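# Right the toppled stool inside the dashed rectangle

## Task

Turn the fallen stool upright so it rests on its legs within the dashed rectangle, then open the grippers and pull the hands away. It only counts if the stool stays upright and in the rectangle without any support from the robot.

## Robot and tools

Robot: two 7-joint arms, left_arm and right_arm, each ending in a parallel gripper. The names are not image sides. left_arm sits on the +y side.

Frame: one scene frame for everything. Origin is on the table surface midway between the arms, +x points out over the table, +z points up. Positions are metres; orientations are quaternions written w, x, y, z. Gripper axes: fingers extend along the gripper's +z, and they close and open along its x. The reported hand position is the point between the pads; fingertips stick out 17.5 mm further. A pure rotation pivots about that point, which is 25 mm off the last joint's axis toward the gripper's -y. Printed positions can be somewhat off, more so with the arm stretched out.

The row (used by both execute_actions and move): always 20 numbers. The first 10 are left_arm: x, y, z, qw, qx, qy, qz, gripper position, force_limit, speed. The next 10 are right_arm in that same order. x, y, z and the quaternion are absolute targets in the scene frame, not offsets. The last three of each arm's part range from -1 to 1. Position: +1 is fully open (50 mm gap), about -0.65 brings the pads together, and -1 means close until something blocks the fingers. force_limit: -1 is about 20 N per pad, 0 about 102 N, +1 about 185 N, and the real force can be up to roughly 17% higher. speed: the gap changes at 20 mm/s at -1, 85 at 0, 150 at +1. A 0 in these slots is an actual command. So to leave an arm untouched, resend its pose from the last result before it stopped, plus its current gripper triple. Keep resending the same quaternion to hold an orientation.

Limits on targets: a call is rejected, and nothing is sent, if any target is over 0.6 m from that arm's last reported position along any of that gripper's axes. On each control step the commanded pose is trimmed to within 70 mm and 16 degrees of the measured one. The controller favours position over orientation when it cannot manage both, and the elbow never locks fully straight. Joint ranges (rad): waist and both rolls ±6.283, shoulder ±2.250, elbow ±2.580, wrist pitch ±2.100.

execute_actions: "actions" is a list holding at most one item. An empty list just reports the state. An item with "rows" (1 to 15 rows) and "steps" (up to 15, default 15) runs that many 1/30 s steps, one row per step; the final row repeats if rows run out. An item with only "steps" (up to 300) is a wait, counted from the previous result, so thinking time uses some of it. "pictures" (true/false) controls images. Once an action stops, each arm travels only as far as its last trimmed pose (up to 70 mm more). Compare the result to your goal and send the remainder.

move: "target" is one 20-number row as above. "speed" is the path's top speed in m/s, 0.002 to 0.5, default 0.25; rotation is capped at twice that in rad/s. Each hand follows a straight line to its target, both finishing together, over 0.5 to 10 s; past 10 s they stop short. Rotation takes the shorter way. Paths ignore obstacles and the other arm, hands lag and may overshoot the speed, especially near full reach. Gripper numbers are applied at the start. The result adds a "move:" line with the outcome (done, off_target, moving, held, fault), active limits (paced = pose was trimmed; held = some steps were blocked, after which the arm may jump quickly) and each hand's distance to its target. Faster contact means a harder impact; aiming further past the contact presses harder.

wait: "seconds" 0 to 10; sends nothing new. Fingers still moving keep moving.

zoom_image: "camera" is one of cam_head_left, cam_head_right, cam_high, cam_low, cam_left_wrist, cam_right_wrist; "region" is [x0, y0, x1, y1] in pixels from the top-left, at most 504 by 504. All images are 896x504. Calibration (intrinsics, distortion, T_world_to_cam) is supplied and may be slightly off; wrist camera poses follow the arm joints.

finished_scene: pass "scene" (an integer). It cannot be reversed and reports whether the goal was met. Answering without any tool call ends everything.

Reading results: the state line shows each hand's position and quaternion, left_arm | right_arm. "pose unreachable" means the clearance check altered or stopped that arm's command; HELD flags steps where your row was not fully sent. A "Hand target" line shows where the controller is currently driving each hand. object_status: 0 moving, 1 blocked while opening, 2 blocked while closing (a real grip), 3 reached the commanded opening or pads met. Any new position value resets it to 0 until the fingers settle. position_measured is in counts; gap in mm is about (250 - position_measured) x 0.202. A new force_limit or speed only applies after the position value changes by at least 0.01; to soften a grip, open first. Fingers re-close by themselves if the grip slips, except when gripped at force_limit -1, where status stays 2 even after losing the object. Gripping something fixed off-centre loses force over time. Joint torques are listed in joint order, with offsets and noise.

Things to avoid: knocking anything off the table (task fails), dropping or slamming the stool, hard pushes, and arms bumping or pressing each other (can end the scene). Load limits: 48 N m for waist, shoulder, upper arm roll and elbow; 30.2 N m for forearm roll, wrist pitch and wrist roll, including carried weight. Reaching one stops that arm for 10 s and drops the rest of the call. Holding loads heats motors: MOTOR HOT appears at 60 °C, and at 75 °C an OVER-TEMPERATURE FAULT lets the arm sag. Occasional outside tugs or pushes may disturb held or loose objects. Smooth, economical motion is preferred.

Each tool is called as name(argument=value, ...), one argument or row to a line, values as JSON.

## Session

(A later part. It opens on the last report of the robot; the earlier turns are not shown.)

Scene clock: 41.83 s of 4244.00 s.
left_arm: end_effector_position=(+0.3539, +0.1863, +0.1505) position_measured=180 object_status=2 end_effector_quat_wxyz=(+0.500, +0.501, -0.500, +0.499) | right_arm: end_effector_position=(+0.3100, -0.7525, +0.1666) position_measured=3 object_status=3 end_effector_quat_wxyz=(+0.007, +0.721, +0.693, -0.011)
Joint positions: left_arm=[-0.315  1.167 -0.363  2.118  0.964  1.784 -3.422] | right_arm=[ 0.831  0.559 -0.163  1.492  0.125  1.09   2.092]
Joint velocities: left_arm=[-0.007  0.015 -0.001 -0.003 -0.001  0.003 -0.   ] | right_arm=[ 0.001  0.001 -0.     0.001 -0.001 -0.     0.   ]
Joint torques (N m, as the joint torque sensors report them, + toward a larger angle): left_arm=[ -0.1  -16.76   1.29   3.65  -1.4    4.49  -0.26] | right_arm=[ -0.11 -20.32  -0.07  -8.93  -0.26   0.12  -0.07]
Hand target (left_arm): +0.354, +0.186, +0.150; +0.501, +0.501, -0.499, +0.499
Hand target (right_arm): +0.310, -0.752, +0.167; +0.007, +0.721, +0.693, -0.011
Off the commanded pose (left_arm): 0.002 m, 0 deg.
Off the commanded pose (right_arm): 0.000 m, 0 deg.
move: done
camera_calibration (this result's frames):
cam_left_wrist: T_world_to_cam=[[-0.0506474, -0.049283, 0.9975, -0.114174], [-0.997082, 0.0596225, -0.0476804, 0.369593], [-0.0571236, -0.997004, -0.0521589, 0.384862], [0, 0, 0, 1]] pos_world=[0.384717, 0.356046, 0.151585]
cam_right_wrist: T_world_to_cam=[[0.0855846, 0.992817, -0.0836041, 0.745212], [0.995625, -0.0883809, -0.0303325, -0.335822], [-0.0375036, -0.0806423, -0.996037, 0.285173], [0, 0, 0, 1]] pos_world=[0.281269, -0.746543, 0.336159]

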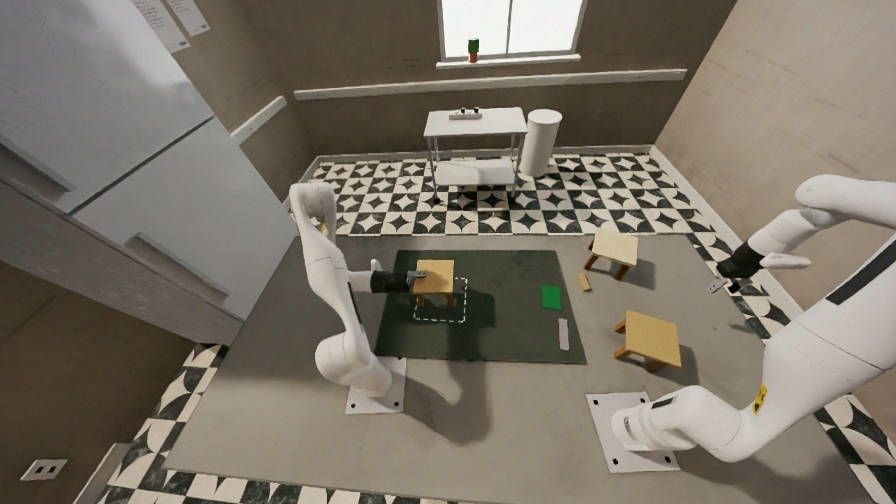

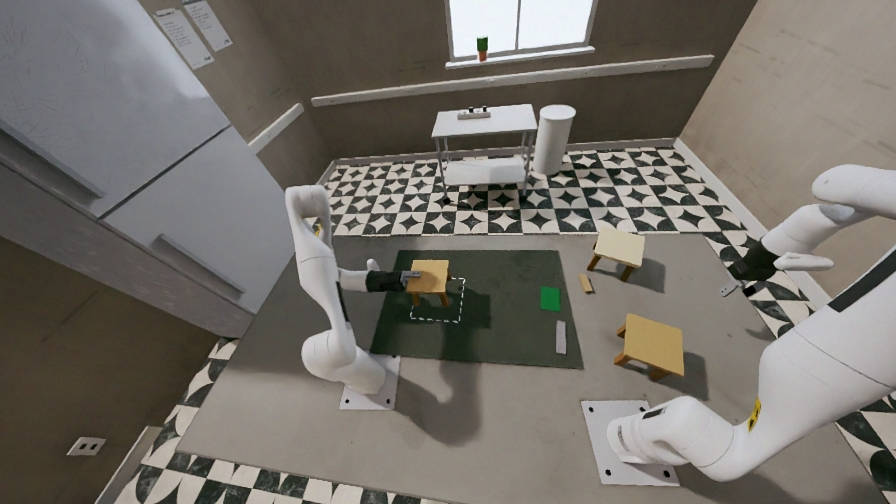

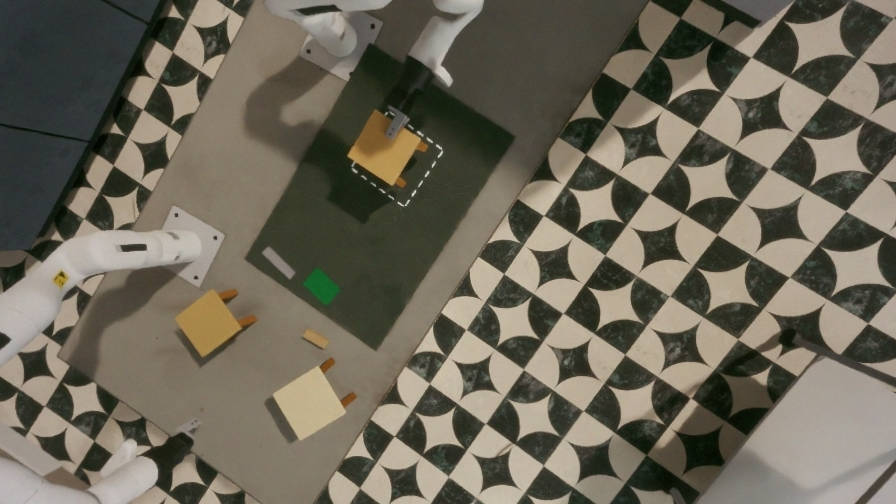

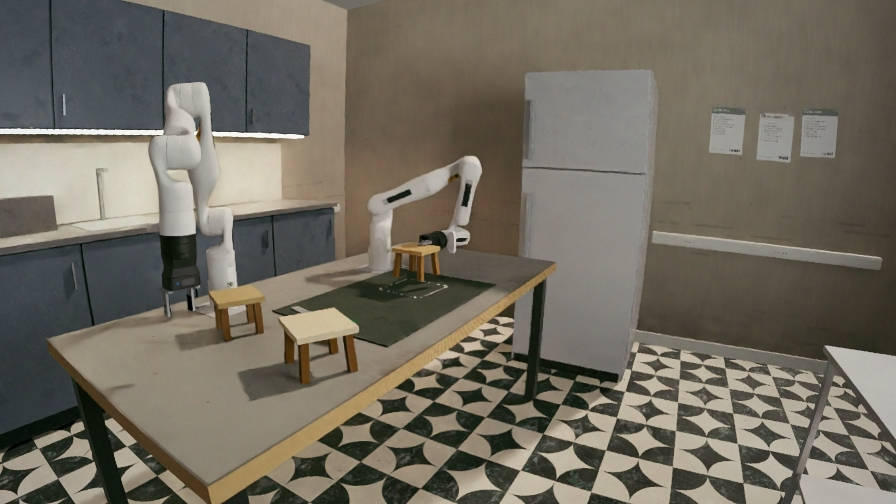

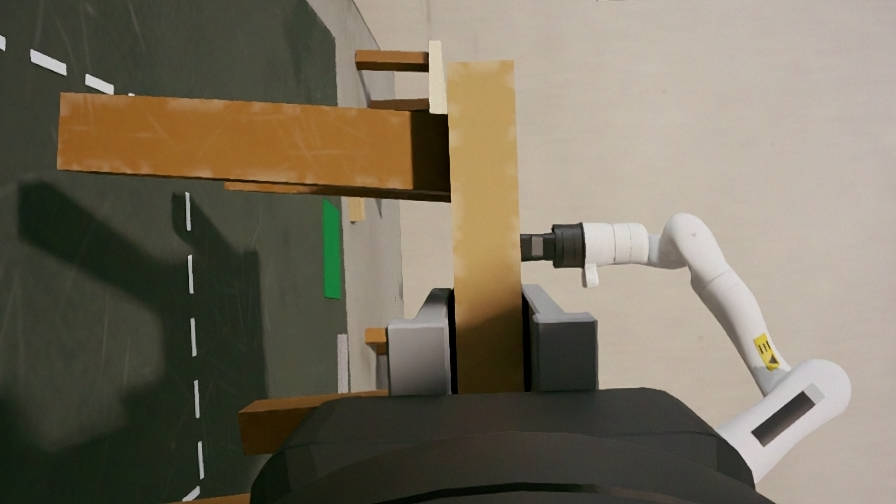

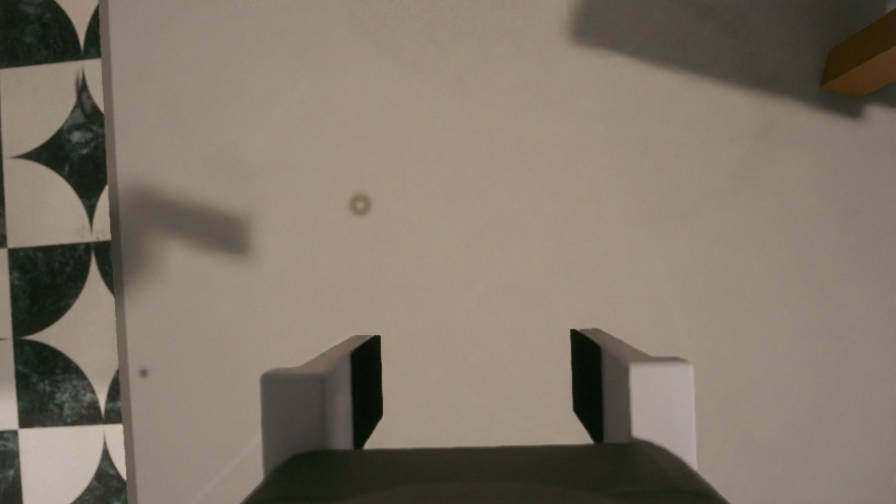

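move(
  target=[0.355,0.182,0.11,0.5,0.5,-0.5,0.5,-1,0.3,0,0.31,-0.7525,0.1666,0.007,0.721,0.693,-0.011,1,0,0],
  speed=0.04,
)

zoom_image(
  camera="cam_low",
  region=[360, 220, 480, 310],
)

Scene clock: 52.00 s of 4244.00 s.
left_arm: end_effector_position=(+0.3549, +0.1821, +0.1101) position_measured=180 object_status=2 end_effector_quat_wxyz=(+0.500, +0.500, -0.500, +0.500) | right_arm: end_effector_position=(+0.3100, -0.7525, +0.1666) position_measured=3 object_status=3 end_effector_quat_wxyz=(+0.007, +0.721, +0.693, -0.011)
Joint positions: left_arm=[-0.314  1.275 -0.337  2.069  1.001  1.752 -3.465] | right_arm=[ 0.831  0.559 -0.163  1.492  0.125  1.09   2.092]
Joint velocities: left_arm=[-0.001  0.005  0.002 -0.001  0.    -0.001 -0.001] | right_arm=[-0.    -0.001 -0.     0.    -0.002  0.    -0.   ]
Joint torques (N m, as the joint torque sensors report them, + toward a larger angle): left_arm=[ -0.02 -17.32   1.3    3.58  -1.5    4.25  -0.25] | right_arm=[ -0.26 -20.78  -0.22  -8.96  -0.19   0.16  -0.17]
Hand target (left_arm): +0.355, +0.182, +0.110; +0.500, +0.500, -0.500, +0.500
Hand target (right_arm): +0.310, -0.752, +0.167; +0.007, +0.721, +0.693, -0.011
Off the commanded pose (left_arm): 0.000 m, 0 deg.
Off the commanded pose (right_arm): 0.000 m, 0 deg.
After step 90, 5.87 s passed at rest.
move: done
camera_calibration (this result's frames):
cam_left_wrist: T_world_to_cam=[[-0.0523376, -0.0487423, 0.997439, -0.0735294], [-0.996992, 0.059729, -0.0493953, 0.369014], [-0.0571684, -0.997024, -0.0517218, 0.378522], [0, 0, 0, 1]] pos_world=[0.385695, 0.35177, 0.111146]
cam_right_wrist: T_world_to_cam=[[0.0855846, 0.992817, -0.0836039, 0.745212], [0.995625, -0.0883809, -0.0303326, -0.335822], [-0.0375037, -0.0806422, -0.996037, 0.285173], [0, 0, 0, 1]] pos_world=[0.281269, -0.746543, 0.336159]

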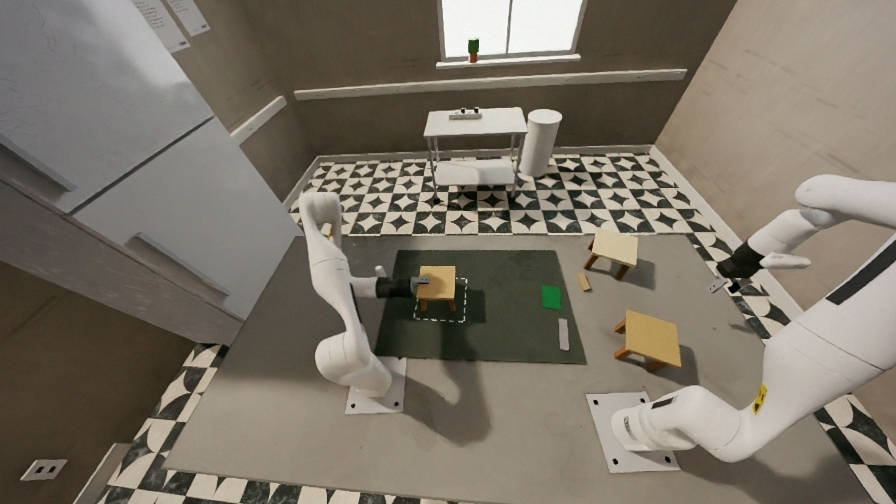

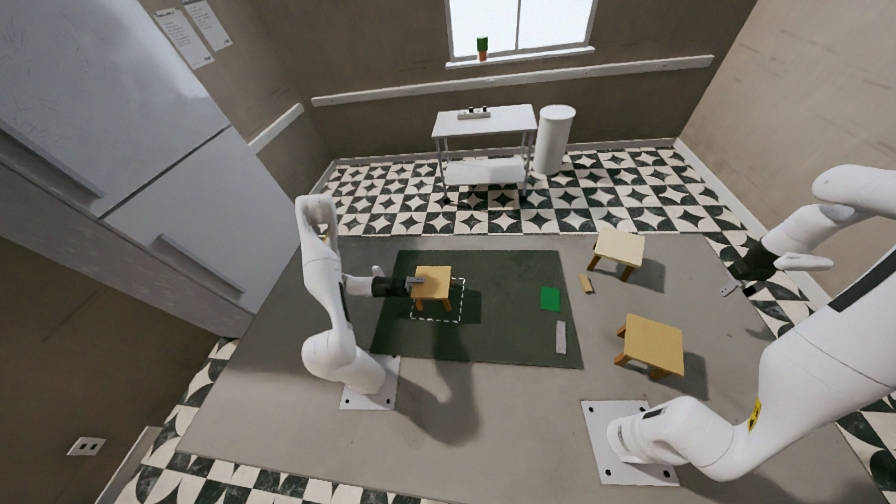

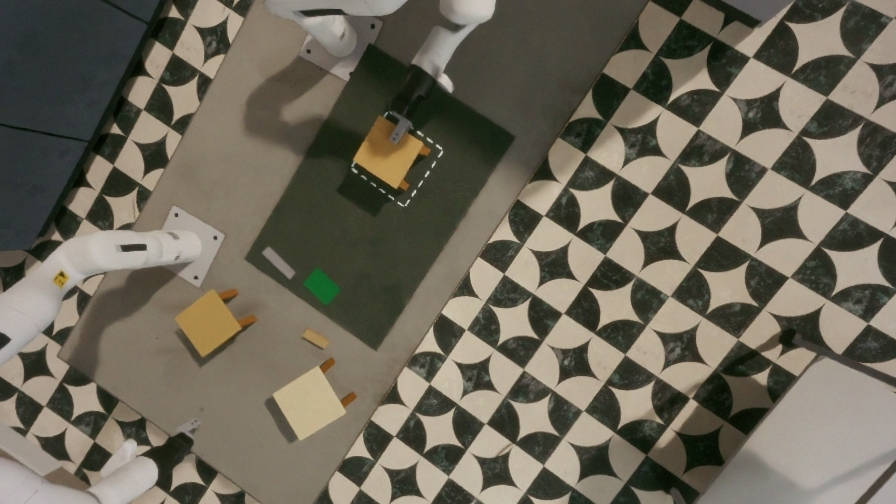

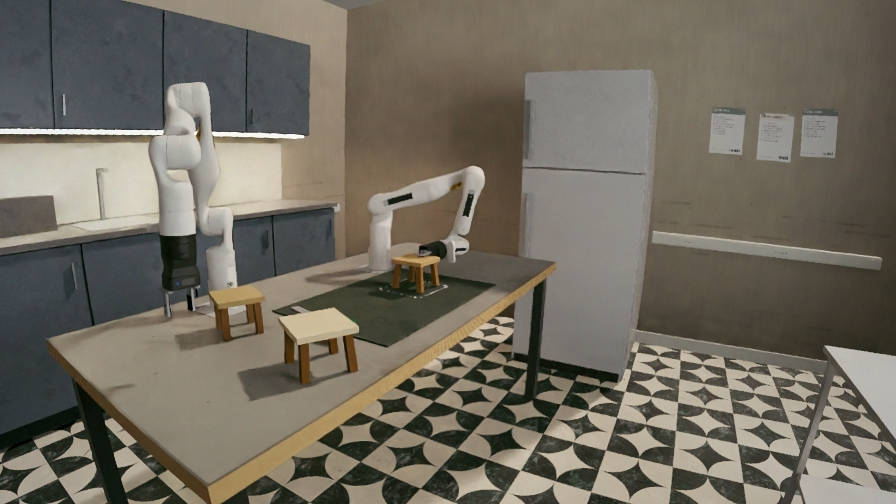

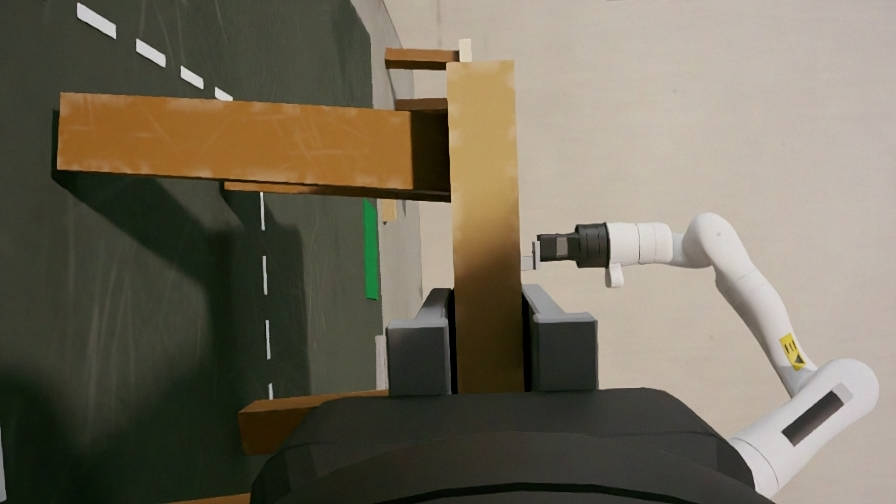

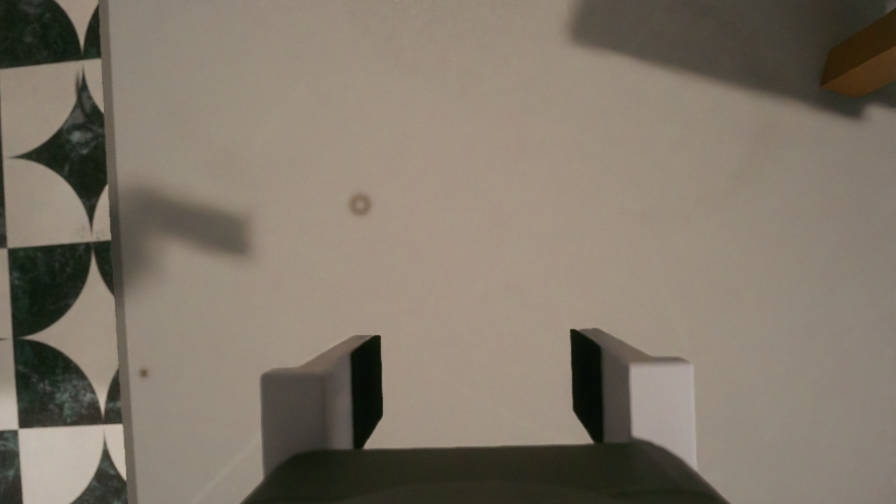

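Region (360, 220, 480, 310) of cam_low's 896x504 image, scaled by 4.200, with more detail than that image has; it fills the top 378 rows of this view, and the rest is white.

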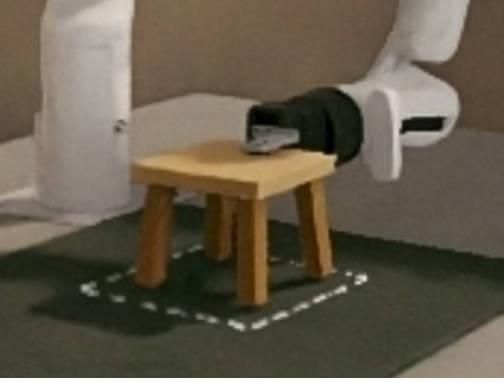

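Slightly toward +y; shift a bit.

move(
  target=[0.355,0.174,0.106,0.5,0.5,-0.5,0.5,-1,0.3,0,0.31,-0.7525,0.1666,0.007,0.721,0.693,-0.011,1,0,0],
  speed=0.02,
)

move(
  target=[0.355,0.174,0.106,0.5,0.5,-0.5,0.5,1,0.3,-0.5,0.31,-0.7525,0.1666,0.007,0.721,0.693,-0.011,1,0,0],
)

move(
  target=[0.355,0.36,0.112,0.5,0.5,-0.5,0.5,1,0.3,-0.5,0.31,-0.7525,0.1666,0.007,0.721,0.693,-0.011,1,0,0],
)

Scene clock: 62.93 s of 4244.00 s.
left_arm: end_effector_position=(+0.3551, +0.1746, +0.1065) position_measured=180 object_status=2 end_effector_quat_wxyz=(+0.500, +0.500, -0.500, +0.500) | right_arm: end_effector_position=(+0.3100, -0.7525, +0.1666) position_measured=3 object_status=3 end_effector_quat_wxyz=(+0.007, +0.721, +0.693, -0.011)
Joint positions: left_arm=[-0.302  1.285 -0.327  2.076  1.019  1.742 -3.474] | right_arm=[ 0.831  0.559 -0.163  1.492  0.125  1.09   2.092]
Joint velocities: left_arm=[ 0.001  0.001 -0.002  0.001  0.001  0.    -0.002] | right_arm=[-0.     0.001  0.    -0.    -0.     0.     0.   ]
Joint torques (N m, as the joint torque sensors report them, + toward a larger angle): left_arm=[  0.89 -16.     1.72   3.12  -0.64   2.63  -0.58] | right_arm=[ -0.18 -20.27  -0.23  -8.99  -0.35   0.31  -0.26]
Hand target (left_arm): +0.355, +0.174, +0.106; +0.500, +0.500, -0.500, +0.500
Hand target (right_arm): +0.310, -0.752, +0.167; +0.007, +0.721, +0.693, -0.011
Off the commanded pose (left_arm): 0.001 m, 0 deg.
Off the commanded pose (right_arm): 0.000 m, 0 deg.
After step 90, 7.23 s passed at rest.
move: done
camera_calibration (this result's frames):
cam_left_wrist: T_world_to_cam=[[-0.0519393, -0.0482793, 0.997483, -0.0704586], [-0.997081, 0.0584855, -0.0490876, 0.369686], [-0.0559684, -0.99712, -0.051176, 0.370489], [0, 0, 0, 1]] pos_world=[0.385683, 0.344399, 0.107388]
cam_right_wrist: T_world_to_cam=[[0.0855844, 0.992817, -0.0836039, 0.745212], [0.995625, -0.0883808, -0.0303326, -0.335822], [-0.0375037, -0.0806421, -0.996037, 0.285173], [0, 0, 0, 1]] pos_world=[0.281269, -0.746543, 0.336159]

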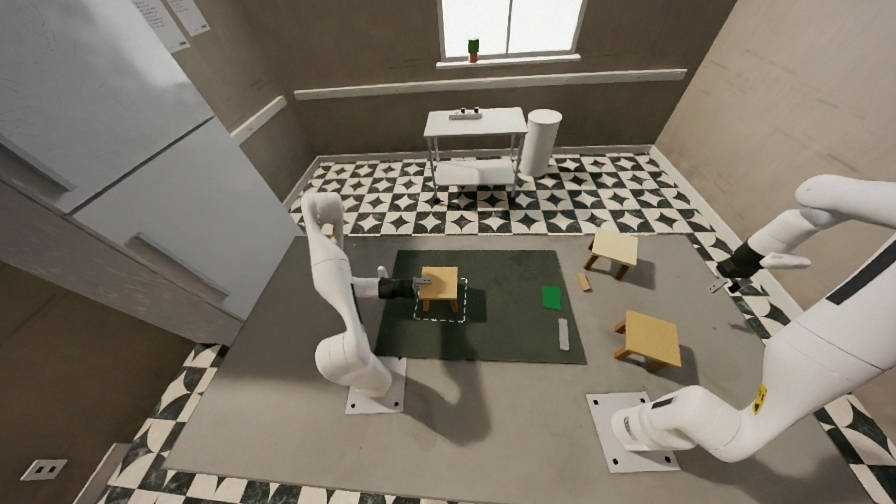

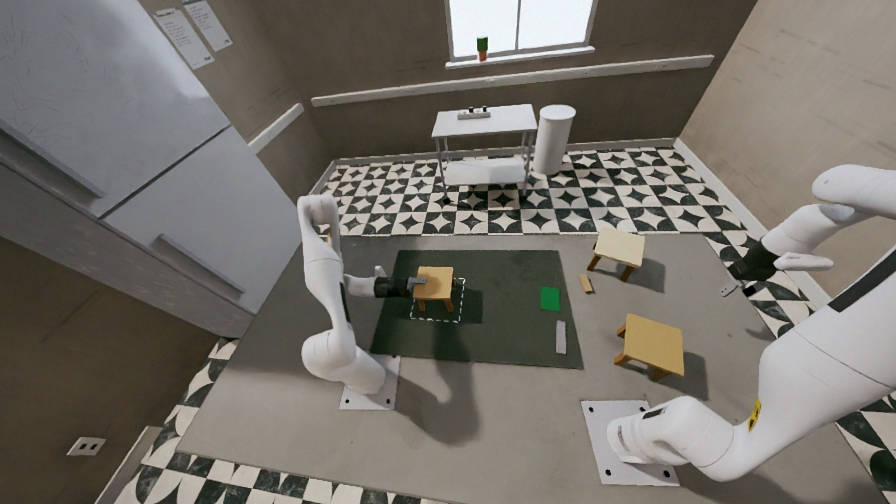

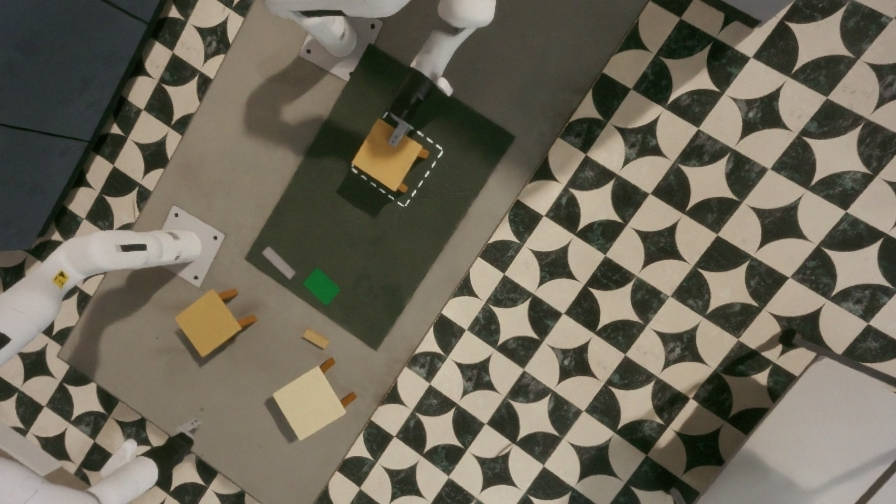

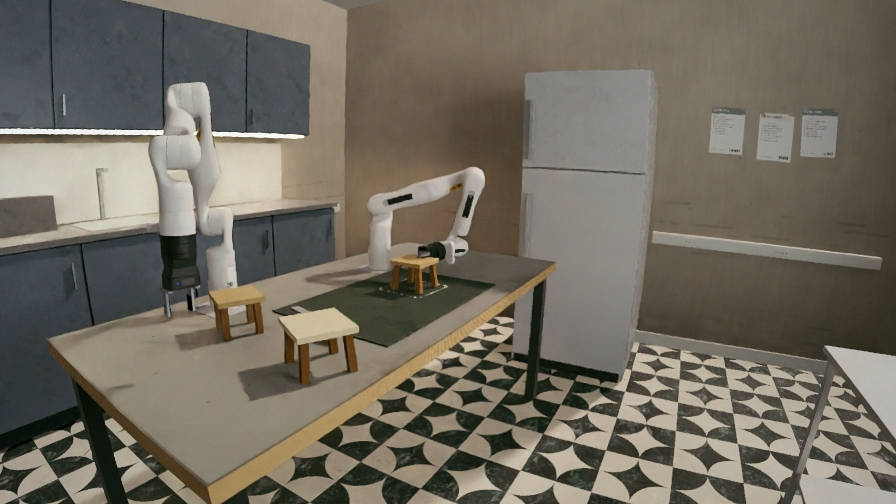

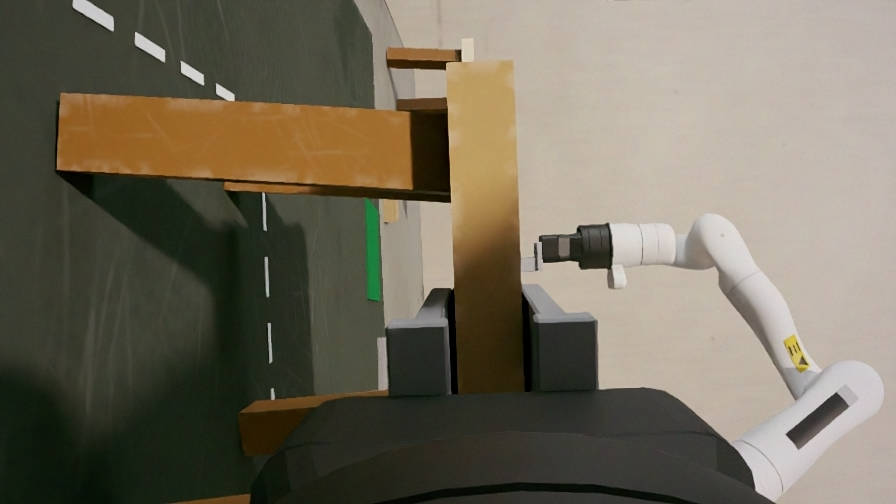

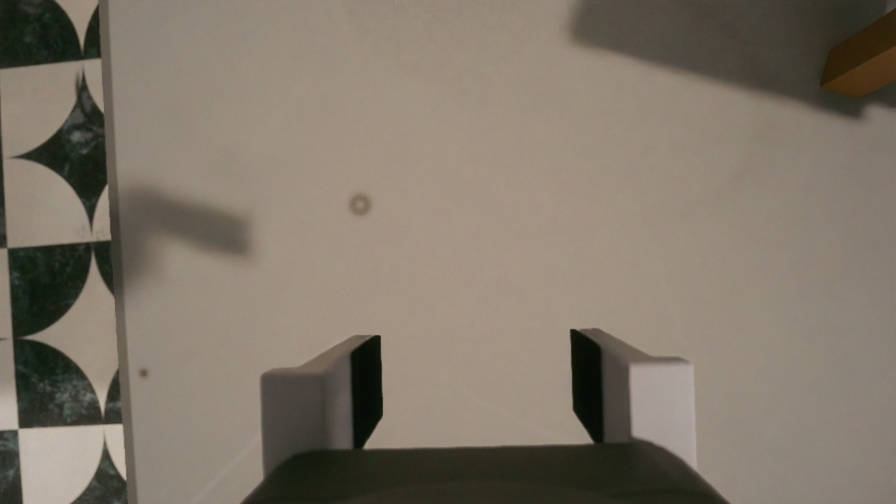

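Scene clock: 63.87 s of 4244.00 s.
left_arm: end_effector_position=(+0.3550, +0.1740, +0.1060) position_measured=3 object_status=3 end_effector_quat_wxyz=(+0.500, +0.500, -0.500, +0.500) | right_arm: end_effector_position=(+0.3100, -0.7525, +0.1666) position_measured=3 object_status=3 end_effector_quat_wxyz=(+0.007, +0.721, +0.693, -0.011)
Joint positions: left_arm=[-0.301  1.287 -0.326  2.076  1.02   1.741 -3.475] | right_arm=[ 0.831  0.559 -0.163  1.492  0.125  1.09   2.092]
Joint velocities: left_arm=[ 0.    -0.    -0.001  0.     0.     0.001 -0.   ] | right_arm=[ 0.    -0.001 -0.001 -0.001  0.001 -0.    -0.   ]
Joint torques (N m, as the joint torque sensors report them, + toward a larger angle): left_arm=[ -0.04 -16.43   1.16   3.28  -1.26   3.22  -0.27] | right_arm=[ -0.09 -20.25  -0.28  -8.72  -0.24   0.22  -0.17]
Hand target (left_arm): +0.355, +0.174, +0.106; +0.500, +0.500, -0.500, +0.500
Hand target (right_arm): +0.310, -0.752, +0.167; +0.007, +0.721, +0.693, -0.011
Off the commanded pose (left_arm): 0.000 m, 0 deg.
Off the commanded pose (right_arm): 0.000 m, 0 deg.
move: done
camera_calibration (this result's frames):
cam_left_wrist: T_world_to_cam=[[-0.0520601, -0.0484237, 0.997469, -0.0699423], [-0.997028, 0.0593177, -0.0491574, 0.369461], [-0.0567872, -0.997064, -0.0513679, 0.370117], [0, 0, 0, 1]] pos_world=[0.385739, 0.343727, 0.106939]
cam_right_wrist: T_world_to_cam=[[0.0855843, 0.992817, -0.0836039, 0.745212], [0.995625, -0.0883807, -0.0303328, -0.335822], [-0.0375039, -0.0806421, -0.996037, 0.285173], [0, 0, 0, 1]] pos_world=[0.281269, -0.746543, 0.336159]

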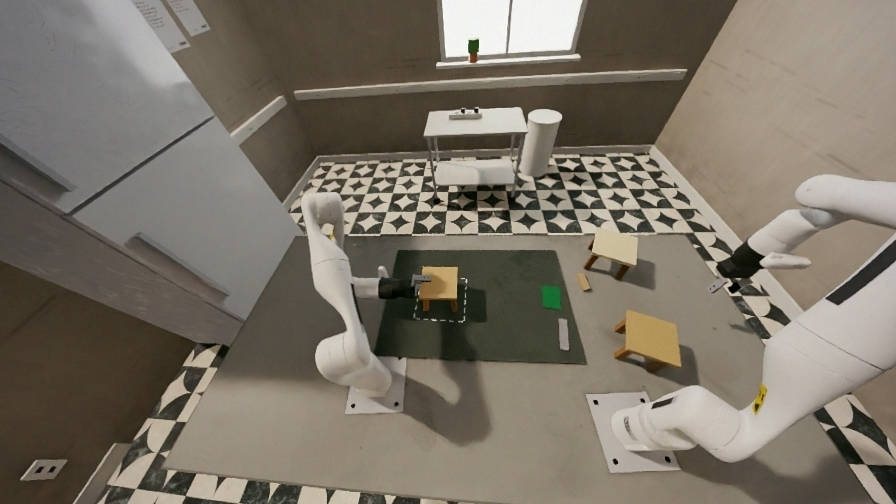

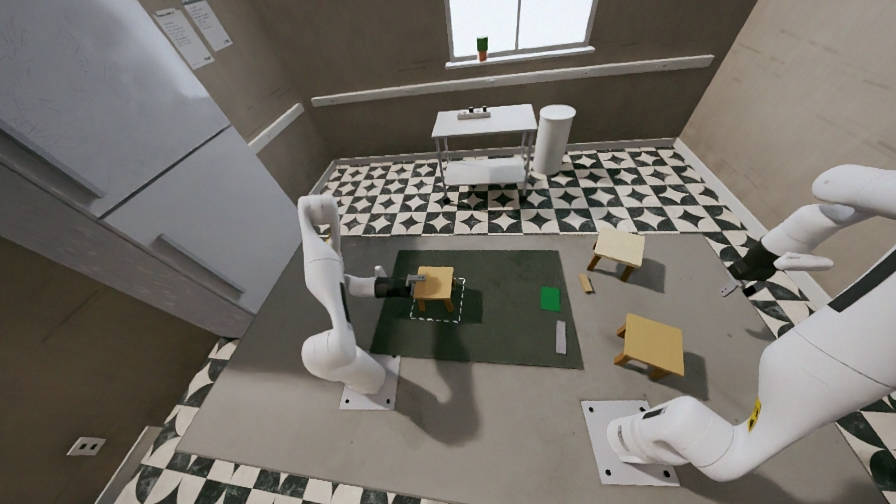

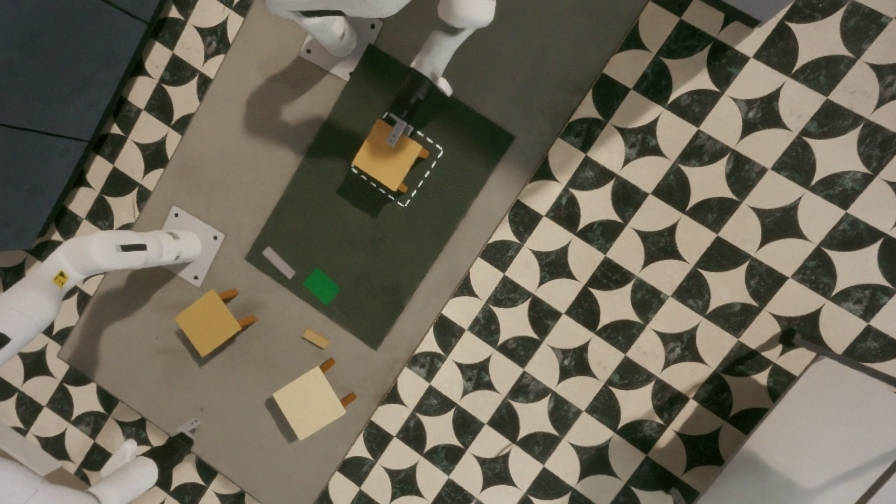

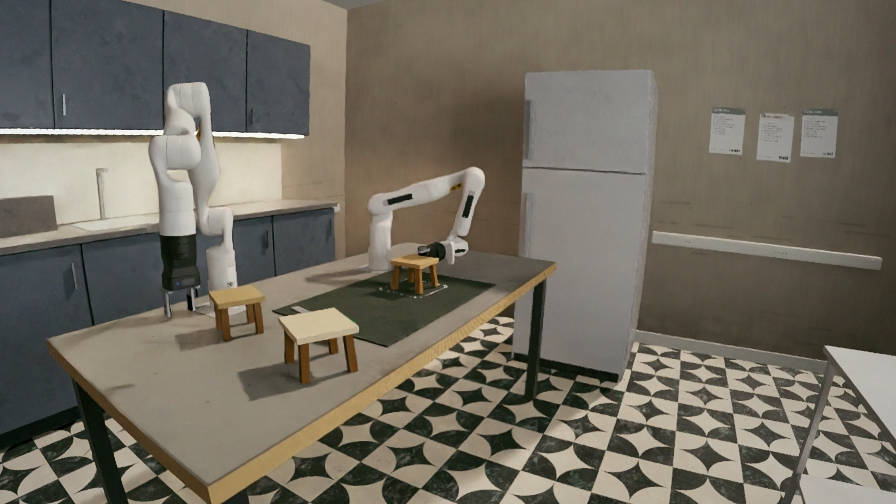

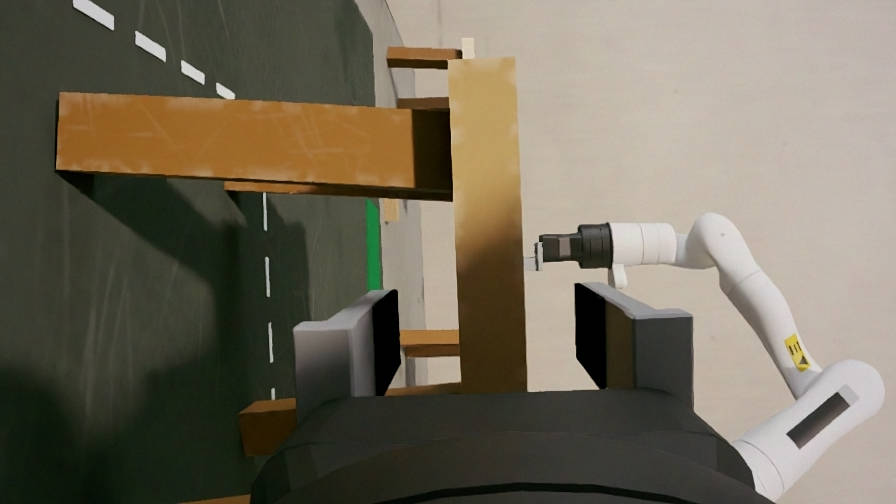

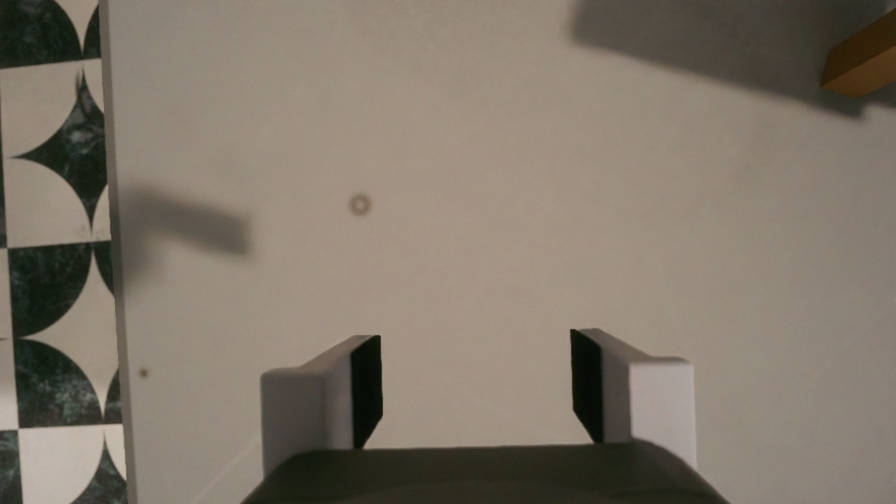

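Scene clock: 65.13 s of 4244.00 s.
left_arm: end_effector_position=(+0.3557, +0.3596, +0.1121) position_measured=3 object_status=3 end_effector_quat_wxyz=(+0.500, +0.500, -0.500, +0.500) | right_arm: end_effector_position=(+0.3100, -0.7525, +0.1666) position_measured=3 object_status=3 end_effector_quat_wxyz=(+0.007, +0.721, +0.693, -0.011)
Joint positions: left_arm=[-0.587  1.301 -0.447  1.664  0.769  2.015 -3.314] | right_arm=[ 0.831  0.559 -0.163  1.492  0.125  1.09   2.092]
Joint velocities: left_arm=[-0.004  0.003 -0.001 -0.004 -0.001  0.001  0.   ] | right_arm=[ 0.001  0.001 -0.001 -0.    -0.     0.    -0.   ]
Joint torques (N m, as the joint torque sensors report them, + toward a larger angle): left_arm=[ -0.01 -19.58  -0.99   0.28  -0.4    3.39  -0.16] | right_arm=[  0.36 -20.25  -0.09  -8.75  -0.13   0.03  -0.16]
Hand target (left_arm): +0.356, +0.360, +0.112; +0.500, +0.500, -0.500, +0.500
Hand target (right_arm): +0.310, -0.752, +0.167; +0.007, +0.721, +0.693, -0.011
Off the commanded pose (left_arm): 0.001 m, 0 deg.
Off the commanded pose (right_arm): 0.000 m, 0 deg.
move: done
camera_calibration (this result's frames):
cam_left_wrist: T_world_to_cam=[[-0.0521366, -0.0476009, 0.997505, -0.0672495], [-0.997043, 0.0589497, -0.0492994, 0.359634], [-0.056456, -0.997125, -0.0505335, 0.55535], [0, 0, 0, 1]] pos_world=[0.386417, 0.529352, 0.112875]
cam_right_wrist: T_world_to_cam=[[0.0855845, 0.992817, -0.0836038, 0.745212], [0.995625, -0.0883808, -0.0303328, -0.335822], [-0.0375039, -0.080642, -0.996037, 0.285173], [0, 0, 0, 1]] pos_world=[0.281269, -0.746543, 0.336159]

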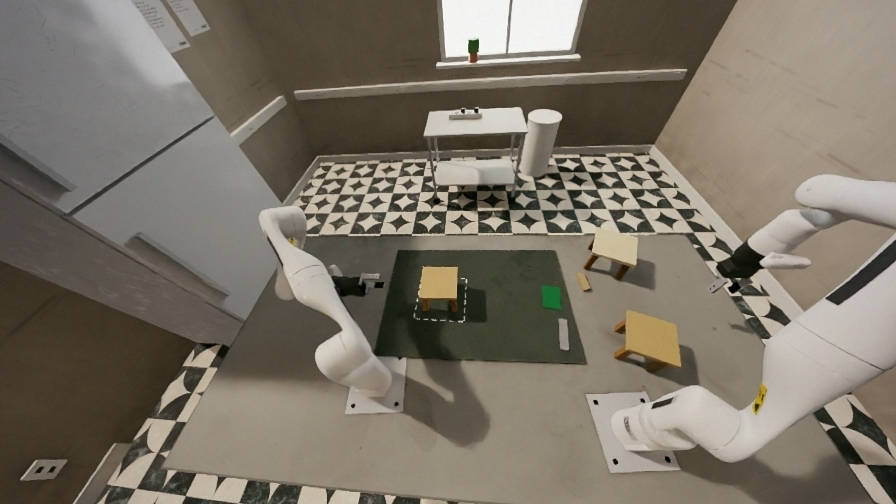

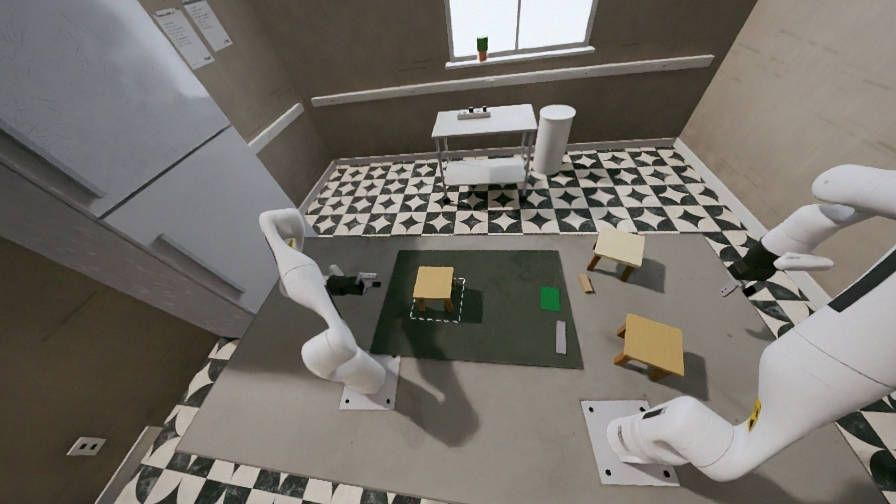

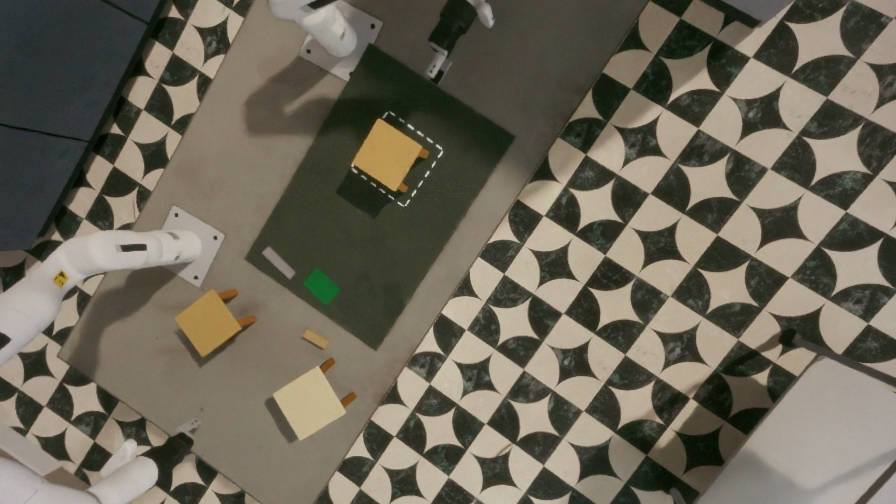

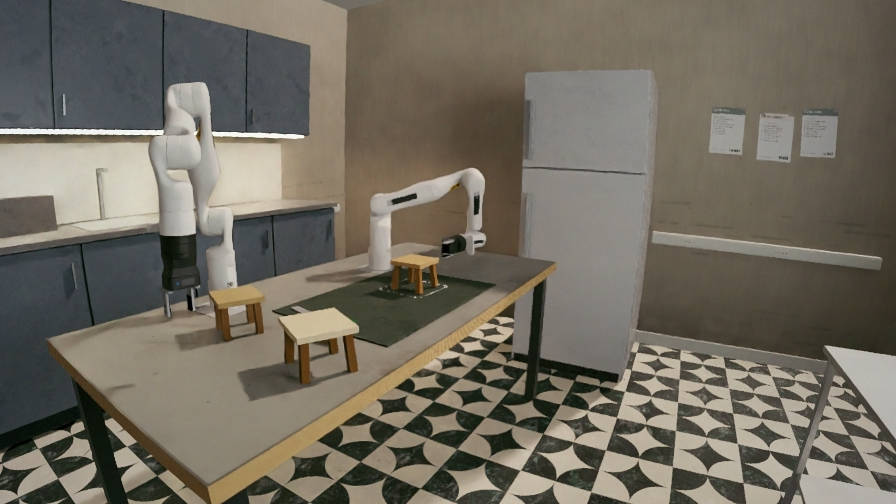

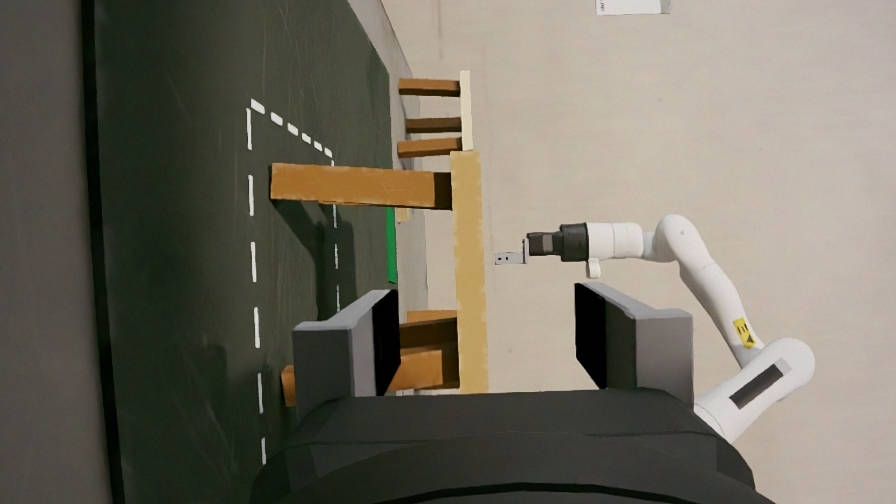

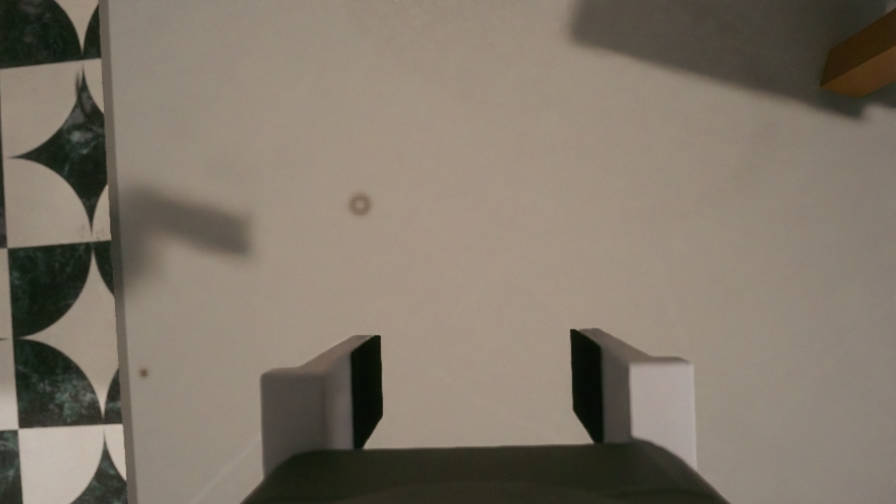

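finished_scene(
  scene=2,
)

The scene is finished: the task was done.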